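# Move black garment from laundry bag into bin

## Task

Remove the black garment from the open laundry bag and place all of it inside the bin; when finished, the second garment has to lie fully inside the bag, the bag has to rest on the table either standing or lying on its side, and both grippers must have released everything and pulled away, since anything kept in place only by the robot at the end does not count.

## Robot and tools

Robot: two arms, left_arm and right_arm, each with a parallel two-finger gripper and a wrist camera. Bases in the scene frame: left_arm at (+0.023, +0.312, 0) m with quat_wxyz (+0.996, 0, 0, -0.086); right_arm at (+0.046, -0.328, 0) m with quat_wxyz (+0.999, 0, 0, +0.052). The names are just labels, not image sides.

Scene frame: origin on the table top midway between the arms, +x reaches out over the table, +z is up, and left_arm sits on the +y side. All positions are in metres, quaternions are w first (qw, qx, qy, qz). Gripper frame: fingers extend along its +z, and they open and close along its y. end_effector_position is the point between the pads, roughly 1 cm short of the fingertips.

Cameras: cam_high, cam_left_wrist, cam_right_wrist, each 504x504, returned in that order after every call.

Row layout (used by both motion tools): 16 numbers, left_arm first then right_arm, each as x, y, z, qw, qx, qy, qz, opening. Both arms must always be filled in, even if only one moves. x, y, z and the quaternion are an absolute target pose for that gripper in the scene frame, not an offset. Opening runs from -1 (closed) to +1 (fully open, 0.094 m).

Tools:
- execute_actions(actions): a list of actions, each a table of up to 15 rows; every row lasts one control step of 1/30 s, and if fewer than 15 rows are given the final row is repeated to fill the 15 steps. An empty list only returns state and images. A target more than 0.6 m away from the gripper's current position along any of its own axes makes the action refused for both arms; if the first action is malformed or fails this, nothing runs.
- move(target, speed, blocking): target is one 16-number row; each gripper travels straight toward its pose, both finishing together, over 0.5 to 10 s (cut off at 10 s). speed is the top path speed in m/s, 0.002 to 0.5, default 0.25; turning is capped at twice that value in rad/s. Openings are sent when the move starts. Grippers lag, can drift off the line and overshoot the speed, mostly near full reach. Paths ignore obstacles and the other arm. blocking=false returns after 0.5 s while motion continues; then use wait(0) or stop before sending further rows or moves.
- wait(seconds): 0 to 10; arms hold their last command, a running move keeps going and the wait ends early when it finishes.
- stop(): brakes a running move; needs braking distance; fingers keep moving.
- zoom_image(camera, region): region [x0, y0, x1, y1] in pixels from the top-left corner, at most 504 by 504, of that camera's latest image.
- read_manual(section): only "licences"; does not move anything.
- finished_scene(scene): ends the current scene (give its number) once the last command has been held; irreversible. Its result reports success and the next task.

Controller behaviour: each step the commanded pose is limited to within 70 mm and 16 degrees of the measured pose, so distant targets need several actions; after an action the arm continues at most to the last clipped pose. Position has priority over orientation. Arms often stop a centimetre or more short, usually low. To hold an orientation, repeat the same quaternion every row rather than copying a drifted reported one. To keep an arm still, resend its last reported full pose and desired opening.

Gripping: grip_measured uses the same -1..1 scale as the command. To hold something, command about 0.03 below grip_measured for a firm hold, less for a lighter one. Pads push roughly 50 to 62 N, less on very thin parts. Readings may be off by about 1 mm.

Result lines: the state line gives each gripper's pose (printed position can be off, more at long reach). "Hand target" shows what the controller is now driving toward. "pose unreachable" means a clearance check altered or blocked that arm's command. Step readings list positions at some steps; HELD marks steps where that arm was held back. A move adds a "move:" line with its ending (done, off_target, moving, held, fault), plus distances to the pose; limits=paced means the pose was clipped, limits=held means steps were blocked and the arm may then jump faster. Joint torques are raw drive outputs with offsets and noise. MOTOR HOT appears from 75 °C; at 90 °C that arm halts for 10 s, and at 100 °C it goes limp and drops; these are OVER-TEMPERATURE FAULT lines. Joint ranges (rad): waist -2.618 to 3.054, shoulder 0 to 3.142, elbow 0 to 3.142, wrist pitch -1.571 to 1.571, wrist yaw -1.571 to 1.571, wrist roll -2.094 to 2.094.

Avoid: knocking the bag, bin or other rigid items off the table (cloth does not count); letting the arms collide or press on each other; fast or deep contacts, since faster moves and targets further past contact push harder; dropping or slipping garments and slamming. Long holds heat motors. Occasional external tugs may disturb held items. The robot keeps running on its last command between replies, so prefer quick, smooth, low-effort motion and release and retreat before finishing.

Each tool is called after "Emit:" as a command line: name --argument value for each argument, lists and objects as JSON in quotes; but a table of rows of numbers goes row by row, as --pt "numbers of a row", without its own name.

## Session

Emit:
execute_actions --actions '[]'

Scene clock: 0.00 s.
left_arm: end_effector_position=(+0.1659, +0.4481, +0.1149) grip_measured=+1.000 end_effector_quat_wxyz=(+0.018, +0.418, +0.821, +0.388) | right_arm: end_effector_position=(+0.4156, -0.4293, +0.2128) grip_measured=+1.000 end_effector_quat_wxyz=(+0.322, -0.316, +0.858, -0.244)
Joint positions: left_arm=[ 0.462  0.534  0.465 -0.863 -0.518  1.406  0.094] | right_arm=[-0.361  1.291  1.082 -0.53   0.029 -0.975  0.094]
Joint velocities: left_arm=[-0.002 -0.007  0.002 -0.081  0.007 -0.081  0.   ] | right_arm=[-0.007  0.002 -0.007 -0.095 -0.007 -0.037  0.   ]
Joint torques (N m, as the arm reports them, + toward a larger angle): no reading
Hand target (left_arm): +0.166, +0.449, +0.119; +0.022, +0.413, +0.822, +0.392
Hand target (right_arm): +0.418, -0.429, +0.224; +0.334, -0.313, +0.853, -0.250

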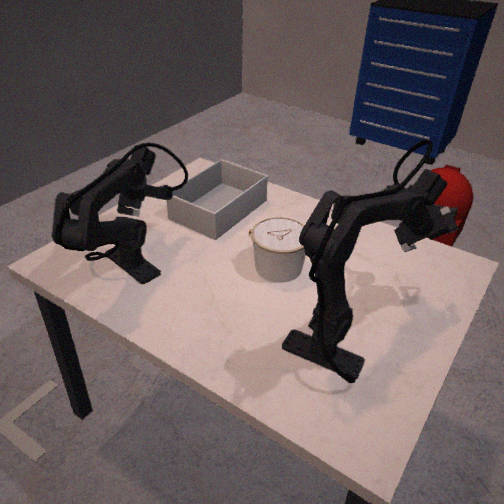

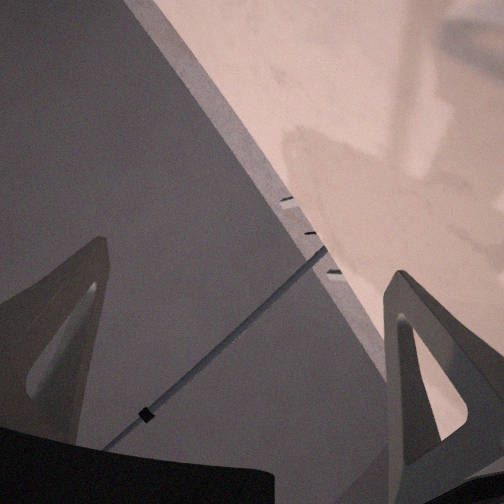

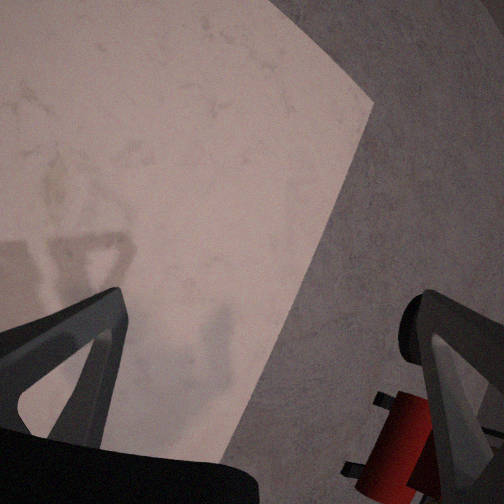

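Emit:
zoom_image --camera "cam_high" --region '[160, 150, 340, 300]'

Region (160, 150, 340, 300) of cam_high's 504x504 image, scaled by 2.800, with more detail than that image has.

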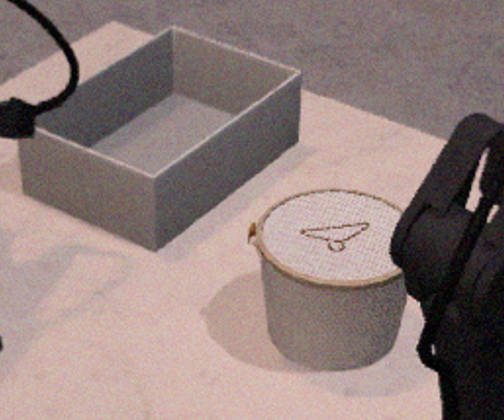

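Emit:
move --target '[0.12,0.36,0.2,0,0,1,0,1,0.2,-0.05,0.3,0.1,0,0.995,0,1]'

Scene clock: 7.70 s.
left_arm: end_effector_position=(+0.1219, +0.3644, +0.1912) grip_measured=+1.000 end_effector_quat_wxyz=(+0.160, +0.006, +0.984, +0.083) | right_arm: end_effector_position=(+0.1883, -0.0557, +0.2871) grip_measured=+1.000 end_effector_quat_wxyz=(+0.138, -0.010, +0.982, +0.126)
Joint positions: left_arm=[ 0.657  0.674  1.023 -1.558  0.005  0.497  0.094] | right_arm=[ 1.072  1.535  1.867 -1.557  0.152  1.128  0.094]
Joint velocities: left_arm=[-0.007 -0.002 -0.002 -0.037  0.066 -0.051  0.   ] | right_arm=[-0.007 -0.007  0.002  0.007 -0.066  0.037  0.   ]
Joint torques (N m, as the arm reports them, + toward a larger angle): left_arm=[-0.59  0.49  8.89  1.    0.08 -0.02] | right_arm=[-0.03 -6.08  8.23  1.    0.08  0.01]
Hand target (left_arm): +0.122, +0.362, +0.200; +0.179, +0.004, +0.980, +0.085
Hand target (right_arm): +0.188, -0.054, +0.296; +0.141, -0.007, +0.980, +0.138
Off the commanded pose (left_arm): 0.010 m, 21 deg; orientation clipped at the last step of the last action.
Off the commanded pose (right_arm): 0.018 m, 15 deg.
joint sent to its limit (left arm) — the command would take joint 4 (wrist pitch) past its lower limit, so that joint was sent only as far as its limit.
joint sent to its limit (right arm) — the command would take joint 4 (wrist pitch) past its lower limit, so that joint was sent only as far as its limit.
move: off_target (left_arm, right_arm); limits=paced

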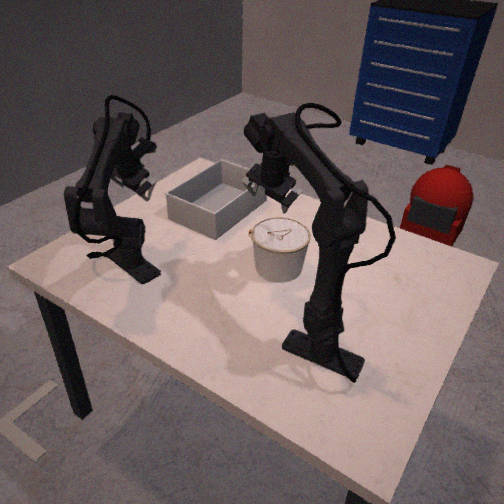

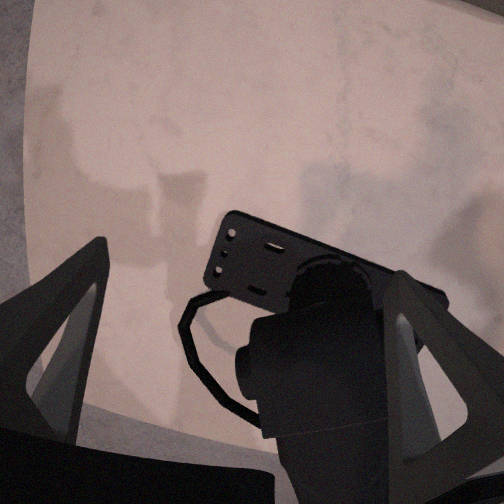

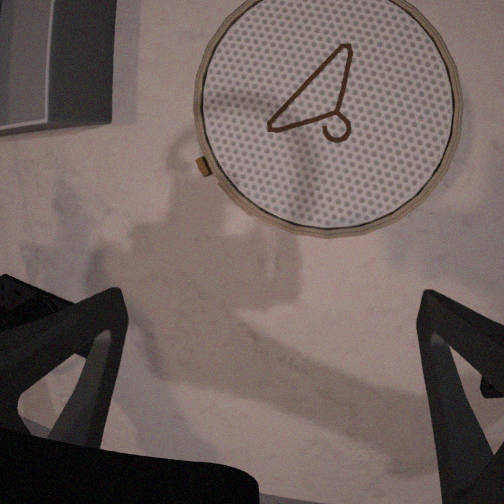

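Emit:
move --target '[0.12,0.36,0.2,0.16,0,0.984,0.083,1,0.25,-0.0,0.22,0,0,1,0,1]'

Emit:
zoom_image --camera "cam_high" --region '[220, 170, 340, 290]'

Scene clock: 12.03 s.
left_arm: end_effector_position=(+0.1235, +0.3615, +0.1912) grip_measured=+1.000 end_effector_quat_wxyz=(+0.162, +0.003, +0.984, +0.080) | right_arm: end_effector_position=(+0.2470, -0.0004, +0.2049) grip_measured=+1.000 end_effector_quat_wxyz=(+0.035, +0.002, +0.998, +0.051)
Joint positions: left_arm=[ 0.607  0.674  1.023 -1.558 -0.007  0.443  0.094] | right_arm=[ 0.919  1.948  2.062 -1.561  0.008  1.025  0.094]
Joint velocities: left_arm=[ 0.012  0.007 -0.002 -0.095 -0.037 -0.007  0.   ] | right_arm=[ 0.002  0.012 -0.007  0.037 -0.081  0.051  0.   ]
Joint torques (N m, as the arm reports them, + toward a larger angle): left_arm=[-0.55 -0.55  8.33  0.98 -0.08 -0.14] | right_arm=[ -0.39 -12.15   8.87   0.66  -0.04  -0.04]
Hand target (left_arm): +0.121, +0.361, +0.199; +0.177, +0.001, +0.980, +0.089
Hand target (right_arm): +0.250, +0.002, +0.220; +0.046, +0.001, +0.996, +0.072
Off the commanded pose (left_arm): 0.010 m, 1 deg.
Off the commanded pose (right_arm): 0.015 m, 7 deg.
joint sent to its limit (left arm) — the command would take joint 4 (wrist pitch) past its lower limit, so that joint was sent only as far as its limit.
joint sent to its limit (right arm) — the command would take joint 4 (wrist pitch) past its lower limit, so that joint was sent only as far as its limit.
move: off_target (right_arm)

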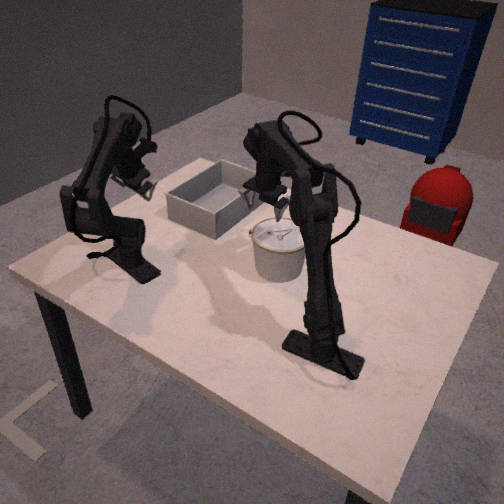

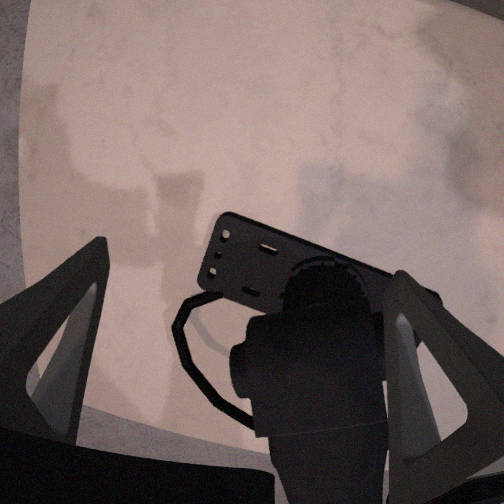

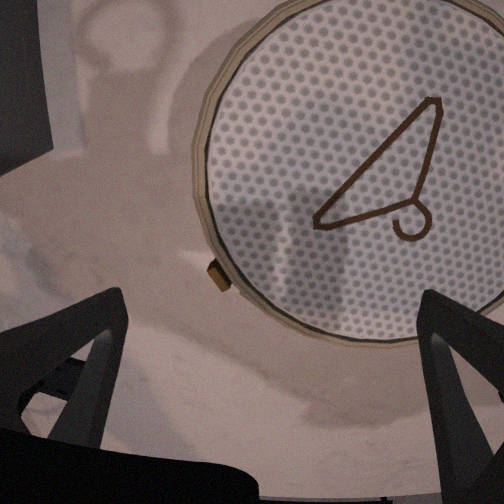

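Region (220, 170, 340, 290) of cam_high's 504x504 image, scaled by 4.200, with more detail than that image has.

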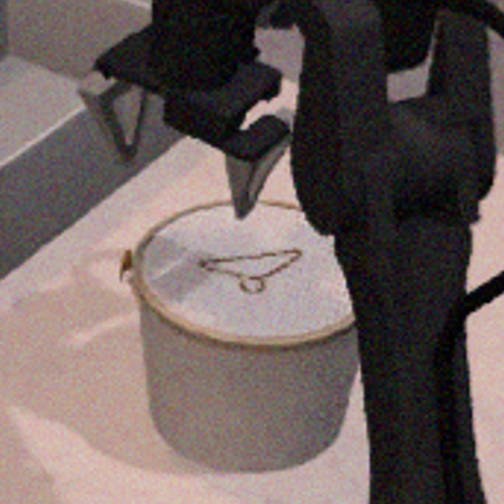

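Emit:
zoom_image --camera "cam_right_wrist" --region '[170, 180, 420, 370]'

Region (170, 180, 420, 370) of cam_right_wrist's 504x504 image, scaled by 2.016, with more detail than that image has; it fills the top 383 rows of this view, and the rest is white.

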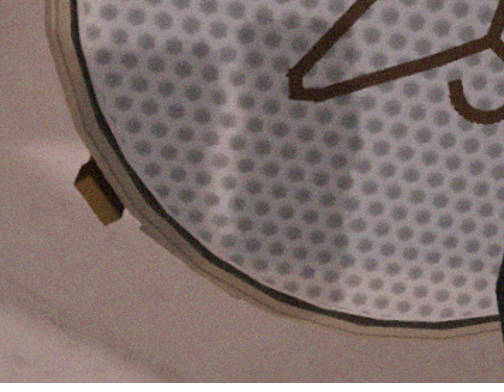

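Emit:
move --target '[0.12,0.36,0.2,0.16,0,0.984,0.083,1,0.29,-0.19,0.15,0.406,-0.579,0.579,0.406,1]'

Scene clock: 27.80 s.
left_arm: end_effector_position=(+0.1234, +0.3616, +0.1912) grip_measured=+1.000 end_effector_quat_wxyz=(+0.162, +0.002, +0.984, +0.080) | right_arm: end_effector_position=(+0.2918, -0.1918, +0.1392) grip_measured=+1.000 end_effector_quat_wxyz=(+0.399, -0.591, +0.585, +0.386)
Joint positions: left_arm=[ 0.607  0.674  1.023 -1.558 -0.008  0.442  0.094] | right_arm=[-0.223  1.627  0.95  -1.15  -1.163 -1.87   0.094]
Joint velocities: left_arm=[ 0.002 -0.002 -0.007 -0.022 -0.007 -0.037  0.   ] | right_arm=[ 0.002 -0.012 -0.007 -0.066  0.007 -0.022  0.   ]
Joint torques (N m, as the arm reports them, + toward a larger angle): left_arm=[-0.54 -0.22  8.1   0.99  0.01 -0.1 ] | right_arm=[-0.58 -6.19  7.52 -0.06 -0.81 -0.07]
Hand target (left_arm): +0.121, +0.361, +0.199; +0.177, +0.001, +0.980, +0.089
Hand target (right_arm): +0.299, -0.192, +0.149; -0.412, +0.587, -0.580, -0.386
Off the commanded pose (left_arm): 0.010 m, 0 deg.
Off the commanded pose (right_arm): 0.011 m, 3 deg.
joint sent to its limit (left arm) — the command would take joint 4 (wrist pitch) past its lower limit, so that joint was sent only as far as its limit.
move: off_target (right_arm)

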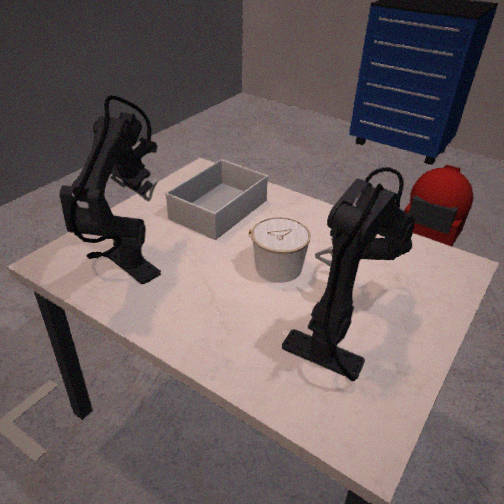

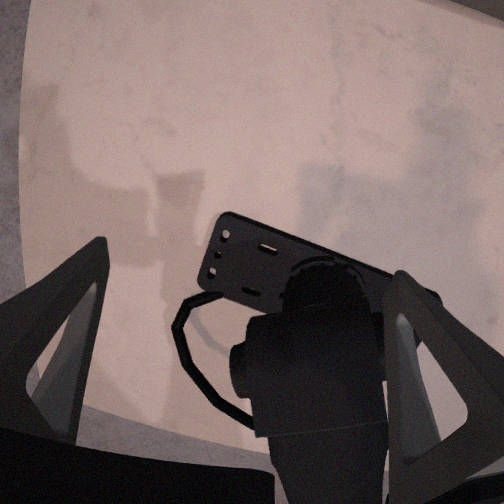

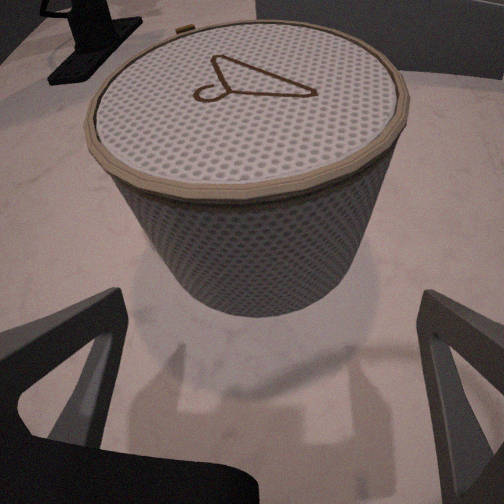

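Emit:
zoom_image --camera "cam_right_wrist" --region '[70, 10, 430, 230]'

Region (70, 10, 430, 230) of cam_right_wrist's 504x504 image, scaled by 1.400, with more detail than that image has.

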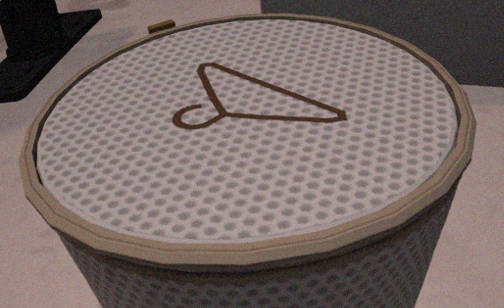

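Emit:
move --target '[0.12,0.36,0.2,0.16,0,0.984,0.083,1,0.30,-0.15,0.17,0,0,0.924,0.383,-0.3]'

Scene clock: 43.27 s.
left_arm: end_effector_position=(+0.1234, +0.3616, +0.1912) grip_measured=+1.000 end_effector_quat_wxyz=(+0.162, +0.002, +0.984, +0.080) | right_arm: end_effector_position=(+0.2934, -0.1511, +0.1629) grip_measured=-0.298 end_effector_quat_wxyz=(-0.012, +0.004, +0.923, +0.386)
Joint positions: left_arm=[ 0.607  0.674  1.023 -1.558 -0.008  0.442  0.094] | right_arm=[ 0.09   1.467  1.132 -1.068 -0.778  0.271  0.033]
Joint velocities: left_arm=[ 0.022 -0.007 -0.002  0.007 -0.022 -0.051  0.   ] | right_arm=[-0.002 -0.002 -0.012 -0.051 -0.051  0.022  0.001]
Joint torques (N m, as the arm reports them, + toward a larger angle): left_arm=[-0.6  -0.32  8.38  0.92 -0.08 -0.12] | right_arm=[ 0.63 -5.83  9.05  0.63 -0.41  0.01]
Hand target (left_arm): +0.121, +0.361, +0.199; +0.177, +0.001, +0.980, +0.089
Hand target (right_arm): +0.297, -0.148, +0.172; -0.005, -0.003, +0.922, +0.388
Off the commanded pose (left_arm): 0.010 m, 0 deg.
Off the commanded pose (right_arm): 0.010 m, 1 deg.
joint sent to its limit (left arm) — the command would take joint 4 (wrist pitch) past its lower limit, so that joint was sent only as far as its limit.
move: done

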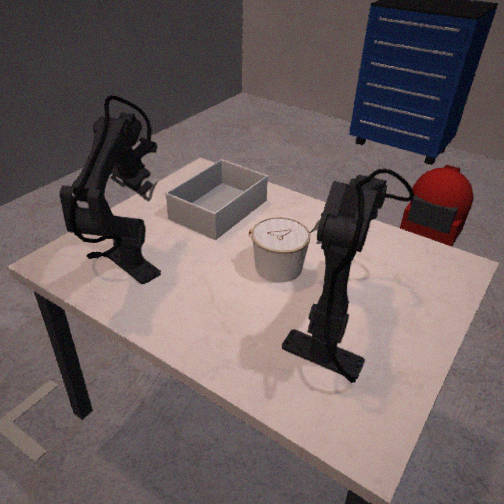

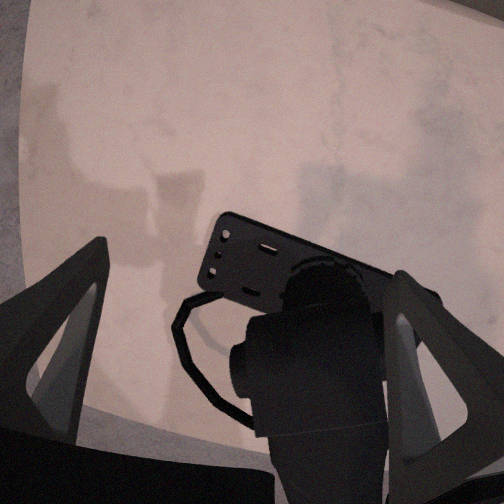

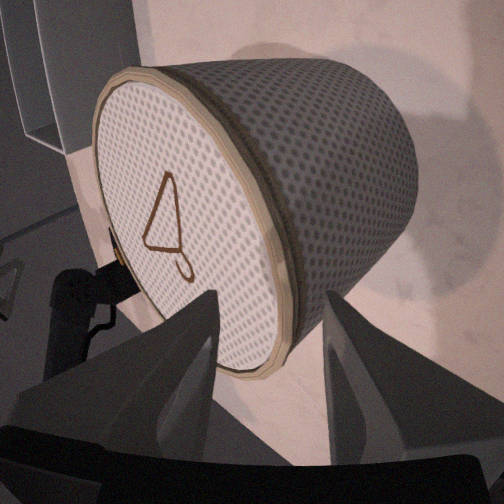

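Emit:
move --target '[0.12,0.36,0.2,0.16,0,0.984,0.083,1,0.30,-0.122,0.146,0,0,0.924,0.383,-0.3]' --speed 0.08

Scene clock: 46.30 s.
left_arm: end_effector_position=(+0.1234, +0.3616, +0.1912) grip_measured=+1.000 end_effector_quat_wxyz=(+0.162, +0.002, +0.984, +0.080) | right_arm: end_effector_position=(+0.2988, -0.1238, +0.1481) grip_measured=-0.298 end_effector_quat_wxyz=(-0.005, +0.004, +0.924, +0.382)
Joint positions: left_arm=[ 0.607  0.674  1.023 -1.558 -0.008  0.442  0.094] | right_arm=[ 0.192  1.485  1.087 -0.897 -0.745  0.412  0.033]
Joint velocities: left_arm=[-0.002 -0.002 -0.032  0.037 -0.037 -0.037  0.   ] | right_arm=[-0.012 -0.002 -0.007 -0.066  0.066  0.022  0.   ]
Joint torques (N m, as the arm reports them, + toward a larger angle): left_arm=[-0.55 -0.18  8.31  0.94 -0.07 -0.1 ] | right_arm=[ 0.53 -6.47  5.4   1.12 -0.38 -0.02]
Hand target (left_arm): +0.121, +0.361, +0.199; +0.177, +0.001, +0.980, +0.089
Hand target (right_arm): +0.299, -0.121, +0.147; -0.002, -0.001, +0.923, +0.384
Off the commanded pose (left_arm): 0.010 m, 0 deg.
Off the commanded pose (right_arm): 0.003 m, 1 deg.
joint sent to its limit (left arm) — the command would take joint 4 (wrist pitch) past its lower limit, so that joint was sent only as far as its limit.
move: done

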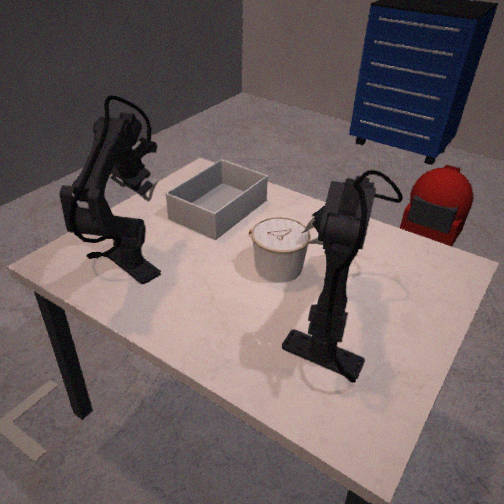

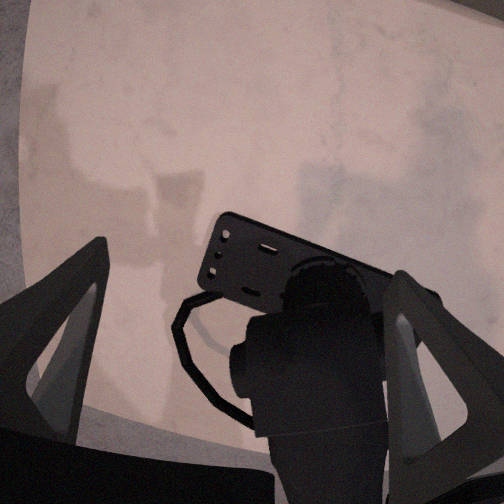

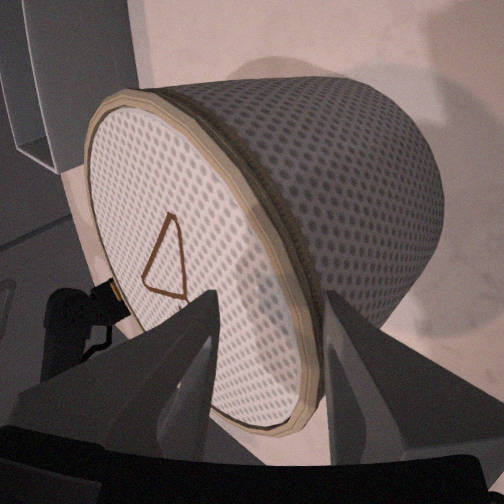

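Emit:
move --target '[0.12,0.36,0.2,0.16,0,0.984,0.083,1,0.30,-0.102,0.124,0,0,0.924,0.383,-0.3]' --speed 0.06

Emit:
zoom_image --camera "cam_high" --region '[240, 190, 340, 290]'

Scene clock: 50.37 s.
left_arm: end_effector_position=(+0.1234, +0.3616, +0.1912) grip_measured=+1.000 end_effector_quat_wxyz=(+0.162, +0.002, +0.984, +0.080) | right_arm: end_effector_position=(+0.2998, -0.1040, +0.1283) grip_measured=-0.298 end_effector_quat_wxyz=(-0.004, +0.004, +0.923, +0.384)
Joint positions: left_arm=[ 0.607  0.674  1.023 -1.558 -0.008  0.442  0.094] | right_arm=[ 0.259  1.512  1.023 -0.743 -0.727  0.502  0.033]
Joint velocities: left_arm=[ 0.007  0.012 -0.002 -0.066 -0.007 -0.125  0.   ] | right_arm=[ 0.007 -0.012  0.002  0.037  0.066  0.007 -0.   ]
Joint torques (N m, as the arm reports them, + toward a larger angle): left_arm=[-0.44 -0.26  8.44  0.98 -0.05 -0.02] | right_arm=[ 0.7  -6.32  5.1   1.26 -0.3   0.  ]
Hand target (left_arm): +0.121, +0.361, +0.199; +0.177, +0.001, +0.980, +0.089
Hand target (right_arm): +0.300, -0.102, +0.124; -0.001, +0.000, +0.924, +0.383
Off the commanded pose (left_arm): 0.010 m, 0 deg.
Off the commanded pose (right_arm): 0.005 m, 1 deg.
joint sent to its limit (left arm) — the command would take joint 4 (wrist pitch) past its lower limit, so that joint was sent only as far as its limit.
move: done

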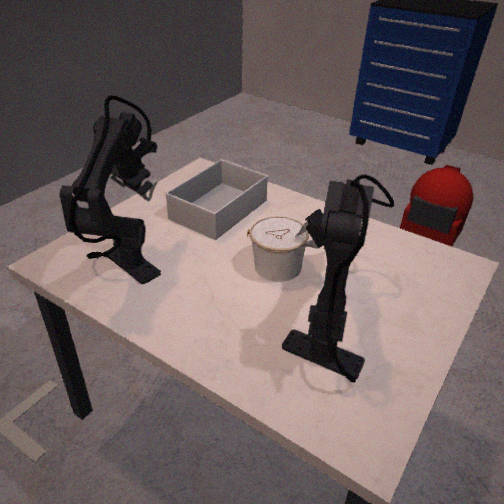

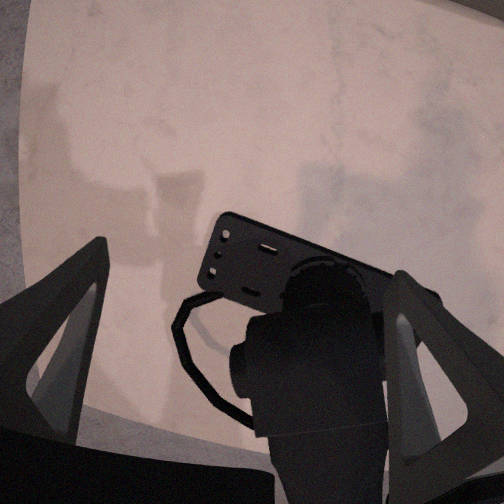

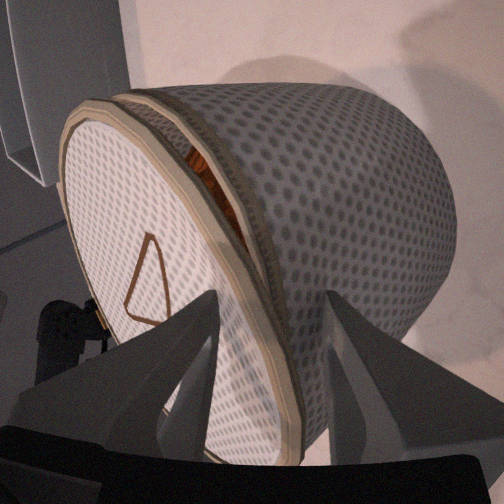

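Region (240, 190, 340, 290) of cam_high's 504x504 image, scaled by 5.040, with more detail than that image has.

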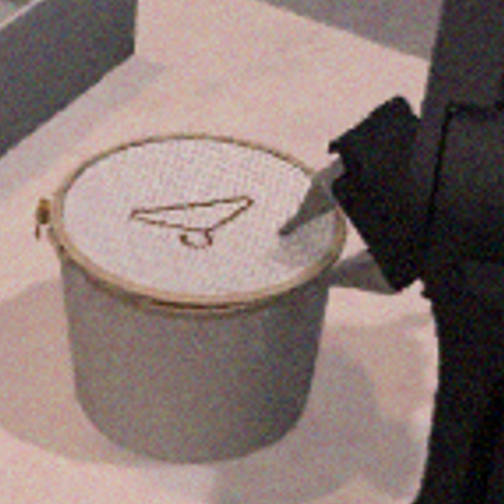

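Emit:
move --target '[0.12,0.36,0.2,0.16,0,0.984,0.083,1,0.32,-0.085,0.155,0,0,0.924,0.383,-0.3]' --speed 0.06

Emit:
zoom_image --camera "cam_high" --region '[240, 190, 340, 290]'

Scene clock: 54.63 s.
left_arm: end_effector_position=(+0.1234, +0.3616, +0.1912) grip_measured=+1.000 end_effector_quat_wxyz=(+0.162, +0.002, +0.984, +0.080) | right_arm: end_effector_position=(+0.3160, -0.0893, +0.1463) grip_measured=-0.298 end_effector_quat_wxyz=(-0.005, +0.006, +0.925, +0.380)
Joint positions: left_arm=[ 0.607  0.674  1.023 -1.558 -0.008  0.442  0.094] | right_arm=[ 0.29   1.573  1.159 -0.8   -0.709  0.54   0.033]
Joint velocities: left_arm=[-0.017  0.002  0.007 -0.022 -0.037  0.095  0.   ] | right_arm=[-0.002 -0.002  0.002 -0.007 -0.022  0.066  0.001]
Joint torques (N m, as the arm reports them, + toward a larger angle): left_arm=[-0.61 -0.07  8.21  0.99 -0.06 -0.07] | right_arm=[ 0.62 -7.29  9.2   0.98 -0.41  0.  ]
Hand target (left_arm): +0.121, +0.361, +0.199; +0.177, +0.001, +0.980, +0.089
Hand target (right_arm): +0.319, -0.085, +0.155; -0.000, -0.000, +0.924, +0.383
Off the commanded pose (left_arm): 0.010 m, 0 deg.
Off the commanded pose (right_arm): 0.011 m, 1 deg.
joint sent to its limit (left arm) — the command would take joint 4 (wrist pitch) past its lower limit, so that joint was sent only as far as its limit.
move: off_target (right_arm)

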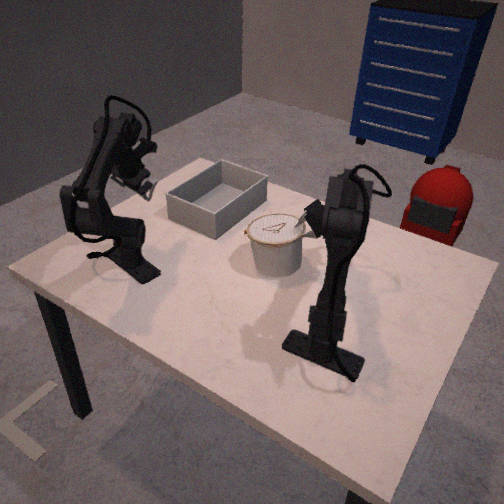

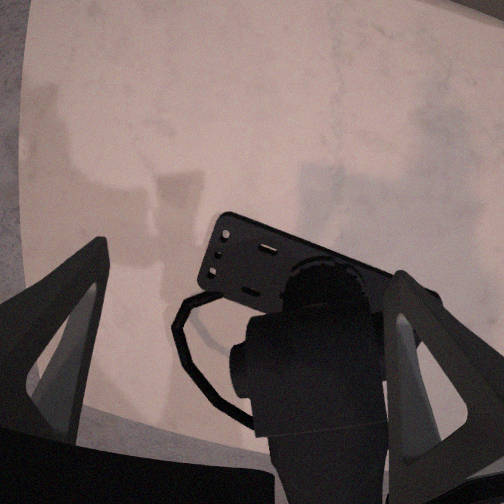

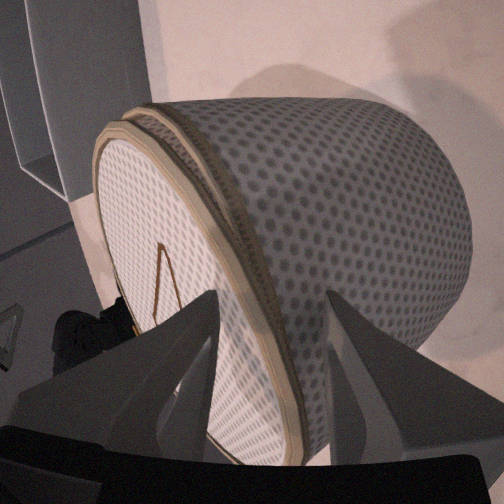

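Region (240, 190, 340, 290) of cam_high's 504x504 image, scaled by 5.040, with more detail than that image has.

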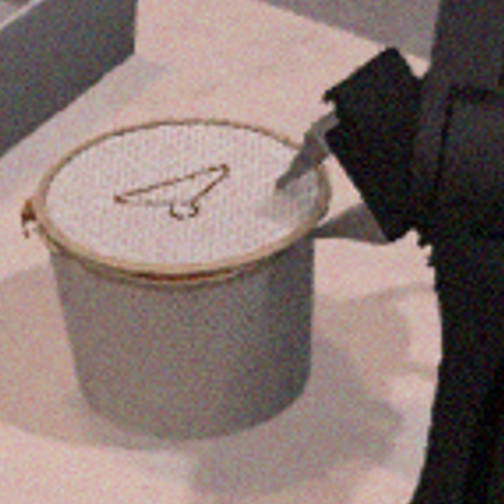

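Emit:
move --target '[0.12,0.36,0.2,0.16,0,0.984,0.083,1,0.315,-0.115,0.16,0,0,0.924,0.383,-0.3]' --speed 0.04

Emit:
move --target '[0.12,0.36,0.2,0.16,0,0.984,0.083,1,0.315,-0.10,0.158,0,0,0.924,0.383,-0.65]' --speed 0.04

Emit:
zoom_image --camera "cam_high" --region '[240, 190, 340, 290]'

Scene clock: 60.73 s.
left_arm: end_effector_position=(+0.1234, +0.3616, +0.1912) grip_measured=+1.000 end_effector_quat_wxyz=(+0.162, +0.002, +0.984, +0.080) | right_arm: end_effector_position=(+0.3136, -0.1160, +0.1449) grip_measured=-0.298 end_effector_quat_wxyz=(-0.012, +0.009, +0.929, +0.370)
Joint positions: left_arm=[ 0.607  0.674  1.023 -1.558 -0.008  0.442  0.094] | right_arm=[ 0.213  1.56   1.159 -0.902 -0.718  0.437  0.033]
Joint velocities: left_arm=[-0.002  0.002  0.007  0.051 -0.022 -0.007  0.   ] | right_arm=[-0.012 -0.007  0.007 -0.037 -0.066 -0.007 -0.   ]
Joint torques (N m, as the arm reports them, + toward a larger angle): left_arm=[-0.71 -0.44  8.2   0.93 -0.04 -0.1 ] | right_arm=[-0.59 -9.5   7.97  0.8  -0.58 -0.1 ]
Hand target (left_arm): +0.121, +0.361, +0.199; +0.177, +0.001, +0.980, +0.089
Hand target (right_arm): +0.315, -0.115, +0.159; +0.001, +0.000, +0.924, +0.382
Off the commanded pose (left_arm): 0.010 m, 0 deg.
Off the commanded pose (right_arm): 0.015 m, 2 deg.
joint sent to its limit (left arm) — the command would take joint 4 (wrist pitch) past its lower limit, so that joint was sent only as far as its limit.
move: off_target (right_arm)

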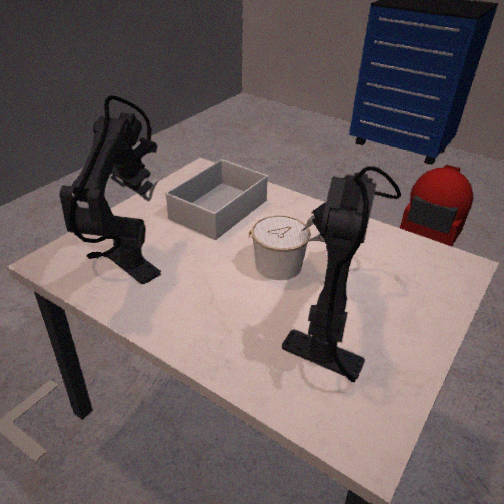

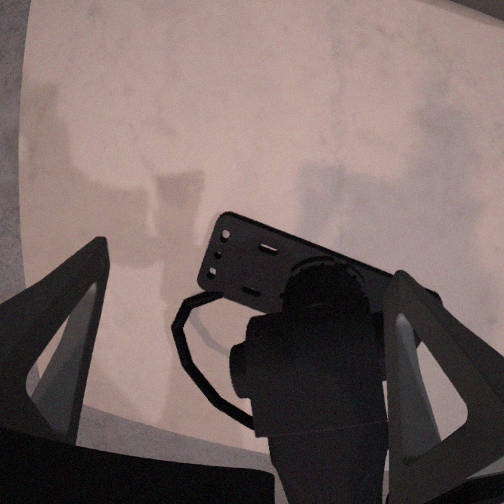

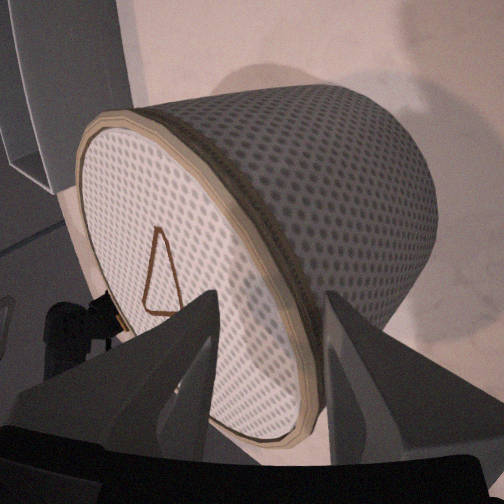

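Scene clock: 61.53 s.
left_arm: end_effector_position=(+0.1234, +0.3616, +0.1912) grip_measured=+1.000 end_effector_quat_wxyz=(+0.162, +0.002, +0.984, +0.080) | right_arm: end_effector_position=(+0.3092, -0.1061, +0.1457) grip_measured=-0.648 end_effector_quat_wxyz=(-0.020, +0.012, +0.928, +0.371)
Joint positions: left_arm=[ 0.607  0.674  1.023 -1.558 -0.008  0.442  0.094] | right_arm=[ 0.247  1.56   1.159 -0.886 -0.718  0.484  0.017]
Joint velocities: left_arm=[ 0.012  0.002 -0.002 -0.037 -0.081 -0.022  0.   ] | right_arm=[-0.007  0.012  0.002 -0.037 -0.051 -0.022  0.001]
Joint torques (N m, as the arm reports them, + toward a larger angle): left_arm=[-0.48 -0.25  8.41  0.95 -0.08 -0.1 ] | right_arm=[ 0.67 -8.89  7.8   1.12 -0.45 -0.01]
Hand target (left_arm): +0.121, +0.361, +0.199; +0.177, +0.001, +0.980, +0.089
Hand target (right_arm): +0.314, -0.100, +0.159; -0.001, -0.001, +0.924, +0.383
Off the commanded pose (left_arm): 0.010 m, 0 deg.
Off the commanded pose (right_arm): 0.015 m, 3 deg.
joint sent to its limit (left arm) — the command would take joint 4 (wrist pitch) past its lower limit, so that joint was sent only as far as its limit.
move: off_target (right_arm)

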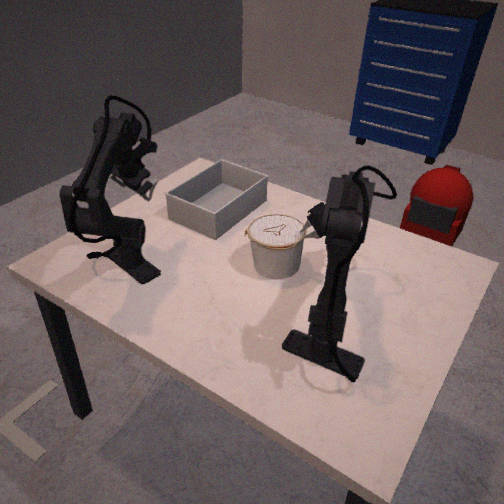

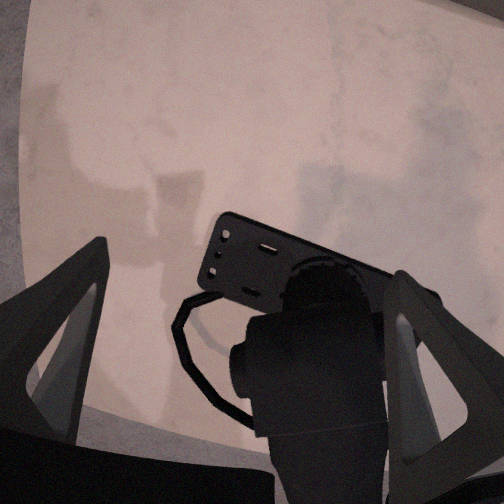

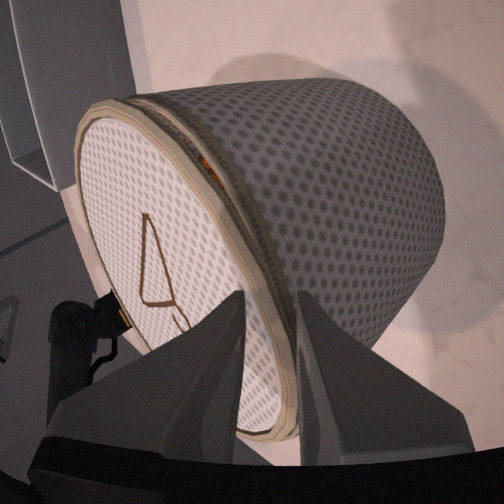

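Region (240, 190, 340, 290) of cam_high's 504x504 image, scaled by 5.040, with more detail than that image has.

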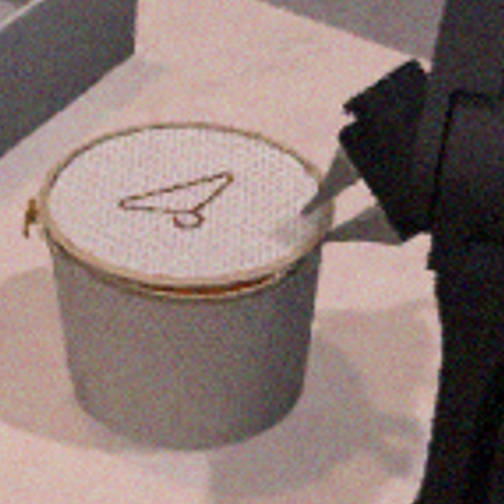

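Emit:
move --target '[0.12,0.36,0.2,0.16,0,0.984,0.083,1,0.315,-0.105,0.172,0,0,0.924,0.383,-0.65]' --speed 0.02

Emit:
zoom_image --camera "cam_high" --region '[240, 190, 340, 290]'

Scene clock: 66.43 s.
left_arm: end_effector_position=(+0.1234, +0.3616, +0.1912) grip_measured=+1.000 end_effector_quat_wxyz=(+0.162, +0.002, +0.984, +0.080) | right_arm: end_effector_position=(+0.3094, -0.1061, +0.1530) grip_measured=-0.648 end_effector_quat_wxyz=(-0.021, +0.010, +0.929, +0.370)
Joint positions: left_arm=[ 0.607  0.674  1.023 -1.558 -0.008  0.442  0.094] | right_arm=[ 0.247  1.56   1.189 -0.922 -0.717  0.478  0.017]
Joint velocities: left_arm=[-0.007 -0.002 -0.007  0.037  0.022 -0.081  0.   ] | right_arm=[-0.002  0.007 -0.012 -0.081  0.007 -0.022  0.   ]
Joint torques (N m, as the arm reports them, + toward a larger angle): left_arm=[-0.65 -0.45  8.21  0.95 -0.07 -0.08] | right_arm=[-0.56 -9.84  9.18  0.83 -0.5  -0.11]
Hand target (left_arm): +0.121, +0.361, +0.199; +0.177, +0.001, +0.980, +0.089
Hand target (right_arm): +0.314, -0.105, +0.172; +0.000, -0.000, +0.924, +0.383
Off the commanded pose (left_arm): 0.010 m, 0 deg.
Off the commanded pose (right_arm): 0.020 m, 3 deg.
joint sent to its limit (left arm) — the command would take joint 4 (wrist pitch) past its lower limit, so that joint was sent only as far as its limit.
move: off_target (right_arm)

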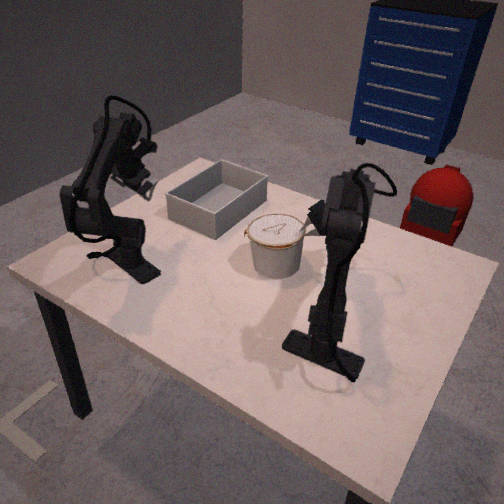

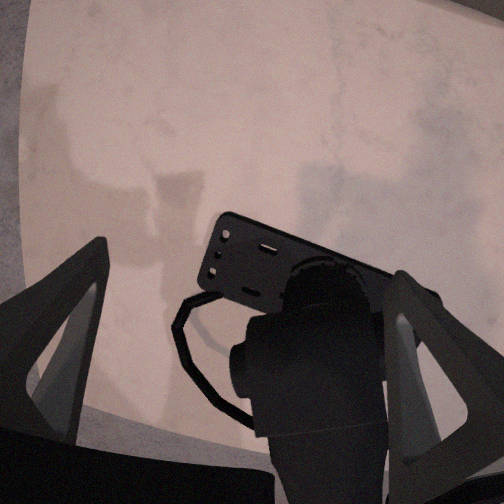

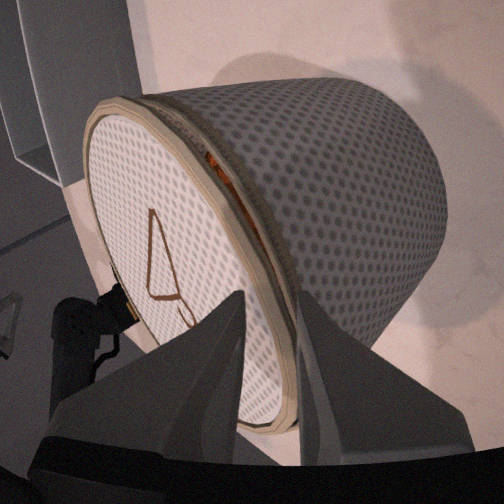

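Region (240, 190, 340, 290) of cam_high's 504x504 image, scaled by 5.040, with more detail than that image has.

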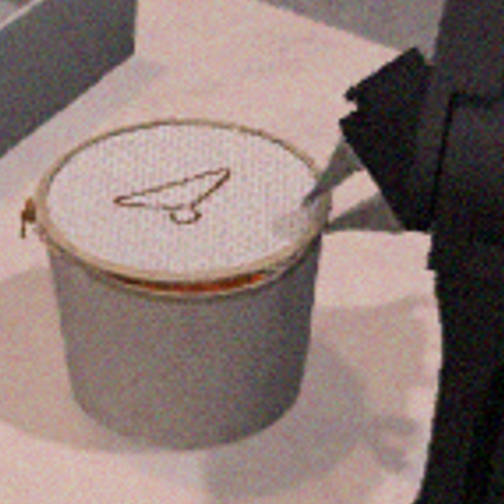

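Emit:
move --target '[0.12,0.36,0.2,0.16,0,0.984,0.083,1,0.315,-0.108,0.188,0,0,0.924,0.383,-0.65]' --speed 0.02

Emit:
zoom_image --camera "cam_high" --region '[240, 190, 340, 290]'

Scene clock: 71.57 s.
left_arm: end_effector_position=(+0.1234, +0.3616, +0.1912) grip_measured=+1.000 end_effector_quat_wxyz=(+0.162, +0.002, +0.984, +0.080) | right_arm: end_effector_position=(+0.3100, -0.1089, +0.1694) grip_measured=-0.648 end_effector_quat_wxyz=(-0.019, +0.009, +0.929, +0.369)
Joint positions: left_arm=[ 0.607  0.674  1.023 -1.558 -0.008  0.442  0.094] | right_arm=[ 0.239  1.553  1.249 -0.995 -0.716  0.465  0.017]
Joint velocities: left_arm=[ 0.007 -0.002  0.012  0.022 -0.037  0.007  0.   ] | right_arm=[ 0.002 -0.002 -0.007  0.022 -0.007 -0.037  0.001]
Joint torques (N m, as the arm reports them, + toward a larger angle): left_arm=[-0.69 -0.56  8.09  0.99 -0.05 -0.14] | right_arm=[-0.68 -9.57  9.15  0.82 -0.54 -0.1 ]
Hand target (left_arm): +0.121, +0.361, +0.199; +0.177, +0.001, +0.980, +0.089
Hand target (right_arm): +0.314, -0.108, +0.188; +0.000, -0.000, +0.924, +0.382
Off the commanded pose (left_arm): 0.010 m, 0 deg.
Off the commanded pose (right_arm): 0.019 m, 3 deg.
joint sent to its limit (left arm) — the command would take joint 4 (wrist pitch) past its lower limit, so that joint was sent only as far as its limit.
move: off_target (right_arm)

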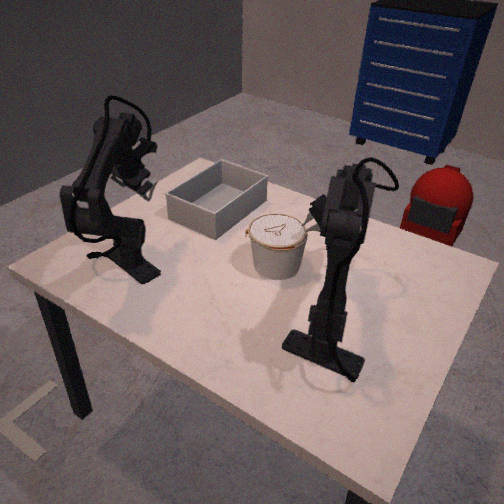

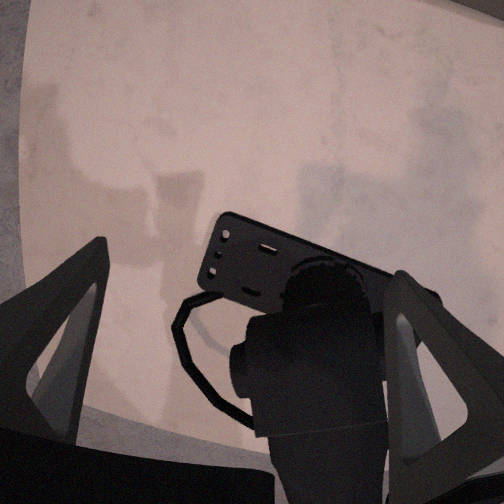

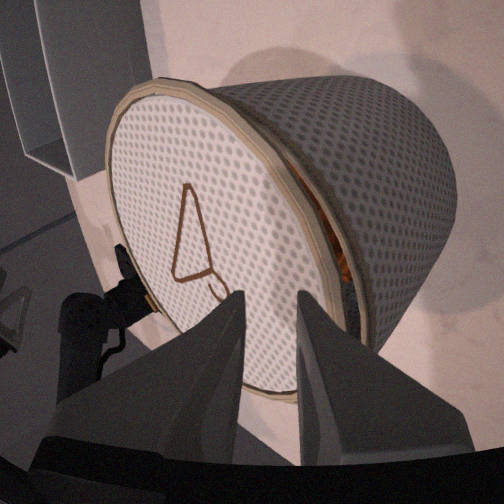

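Region (240, 190, 340, 290) of cam_high's 504x504 image, scaled by 5.040, with more detail than that image has.

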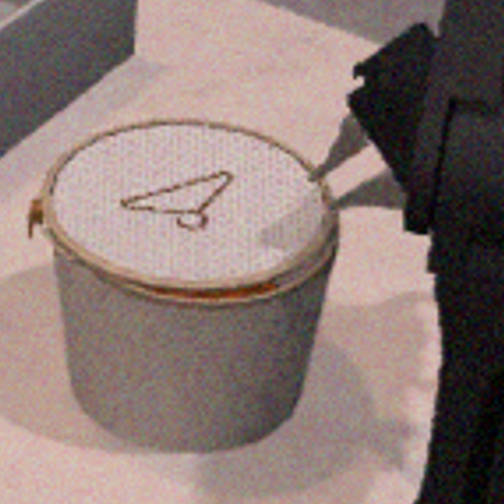

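Emit:
move --target '[0.12,0.36,0.2,0.16,0,0.984,0.083,1,0.312,-0.106,0.160,0,0,0.924,0.383,-0.35]' --speed 0.02

Emit:
zoom_image --camera "cam_high" --region '[240, 190, 340, 290]'

Scene clock: 78.87 s.
left_arm: end_effector_position=(+0.1234, +0.3616, +0.1912) grip_measured=+1.000 end_effector_quat_wxyz=(+0.162, +0.002, +0.984, +0.080) | right_arm: end_effector_position=(+0.3119, -0.1082, +0.1540) grip_measured=-0.352 end_effector_quat_wxyz=(-0.012, +0.007, +0.928, +0.372)
Joint positions: left_arm=[ 0.607  0.674  1.023 -1.558 -0.008  0.442  0.094] | right_arm=[ 0.239  1.553  1.184 -0.911 -0.716  0.466  0.03 ]
Joint velocities: left_arm=[-0.012 -0.007 -0.002  0.022  0.007  0.007  0.   ] | right_arm=[ 0.007 -0.012 -0.002  0.066  0.051  0.022 -0.   ]
Joint torques (N m, as the arm reports them, + toward a larger angle): left_arm=[-0.47 -0.45  8.18  0.99 -0.04 -0.1 ] | right_arm=[ 0.07 -9.29  5.43  1.13 -0.52 -0.01]
Hand target (left_arm): +0.121, +0.361, +0.199; +0.177, +0.001, +0.980, +0.089
Hand target (right_arm): +0.312, -0.106, +0.160; -0.000, -0.001, +0.924, +0.383
Off the commanded pose (left_arm): 0.010 m, 0 deg.
Off the commanded pose (right_arm): 0.006 m, 2 deg.
joint sent to its limit (left arm) — the command would take joint 4 (wrist pitch) past its lower limit, so that joint was sent only as far as its limit.
move: done

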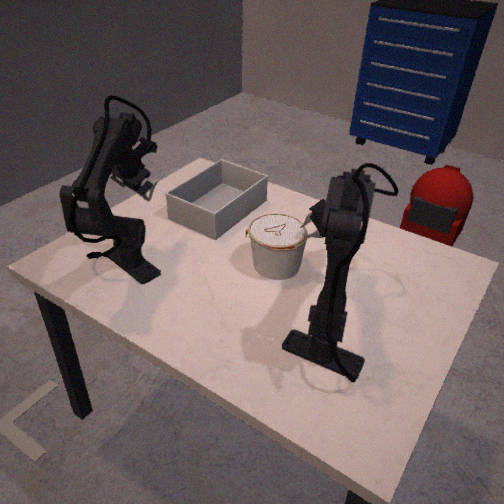

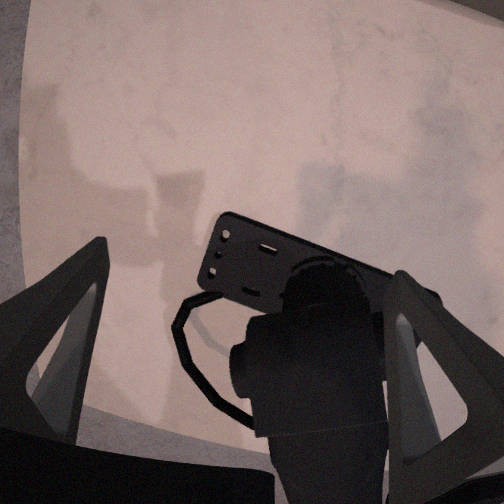

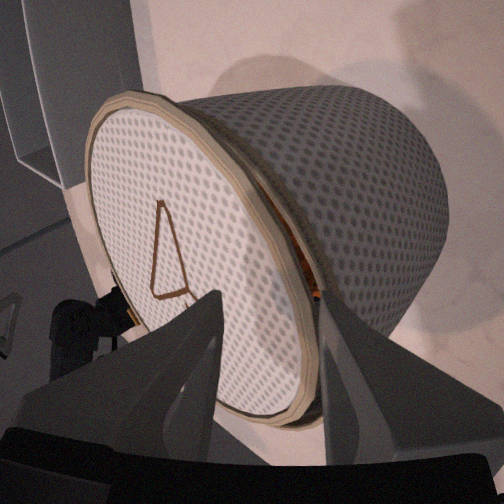

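Region (240, 190, 340, 290) of cam_high's 504x504 image, scaled by 5.040, with more detail than that image has.

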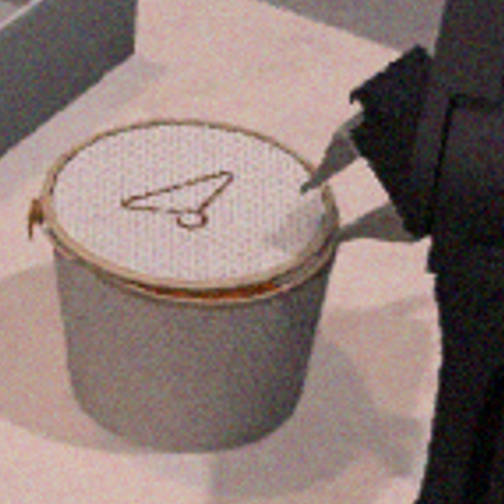

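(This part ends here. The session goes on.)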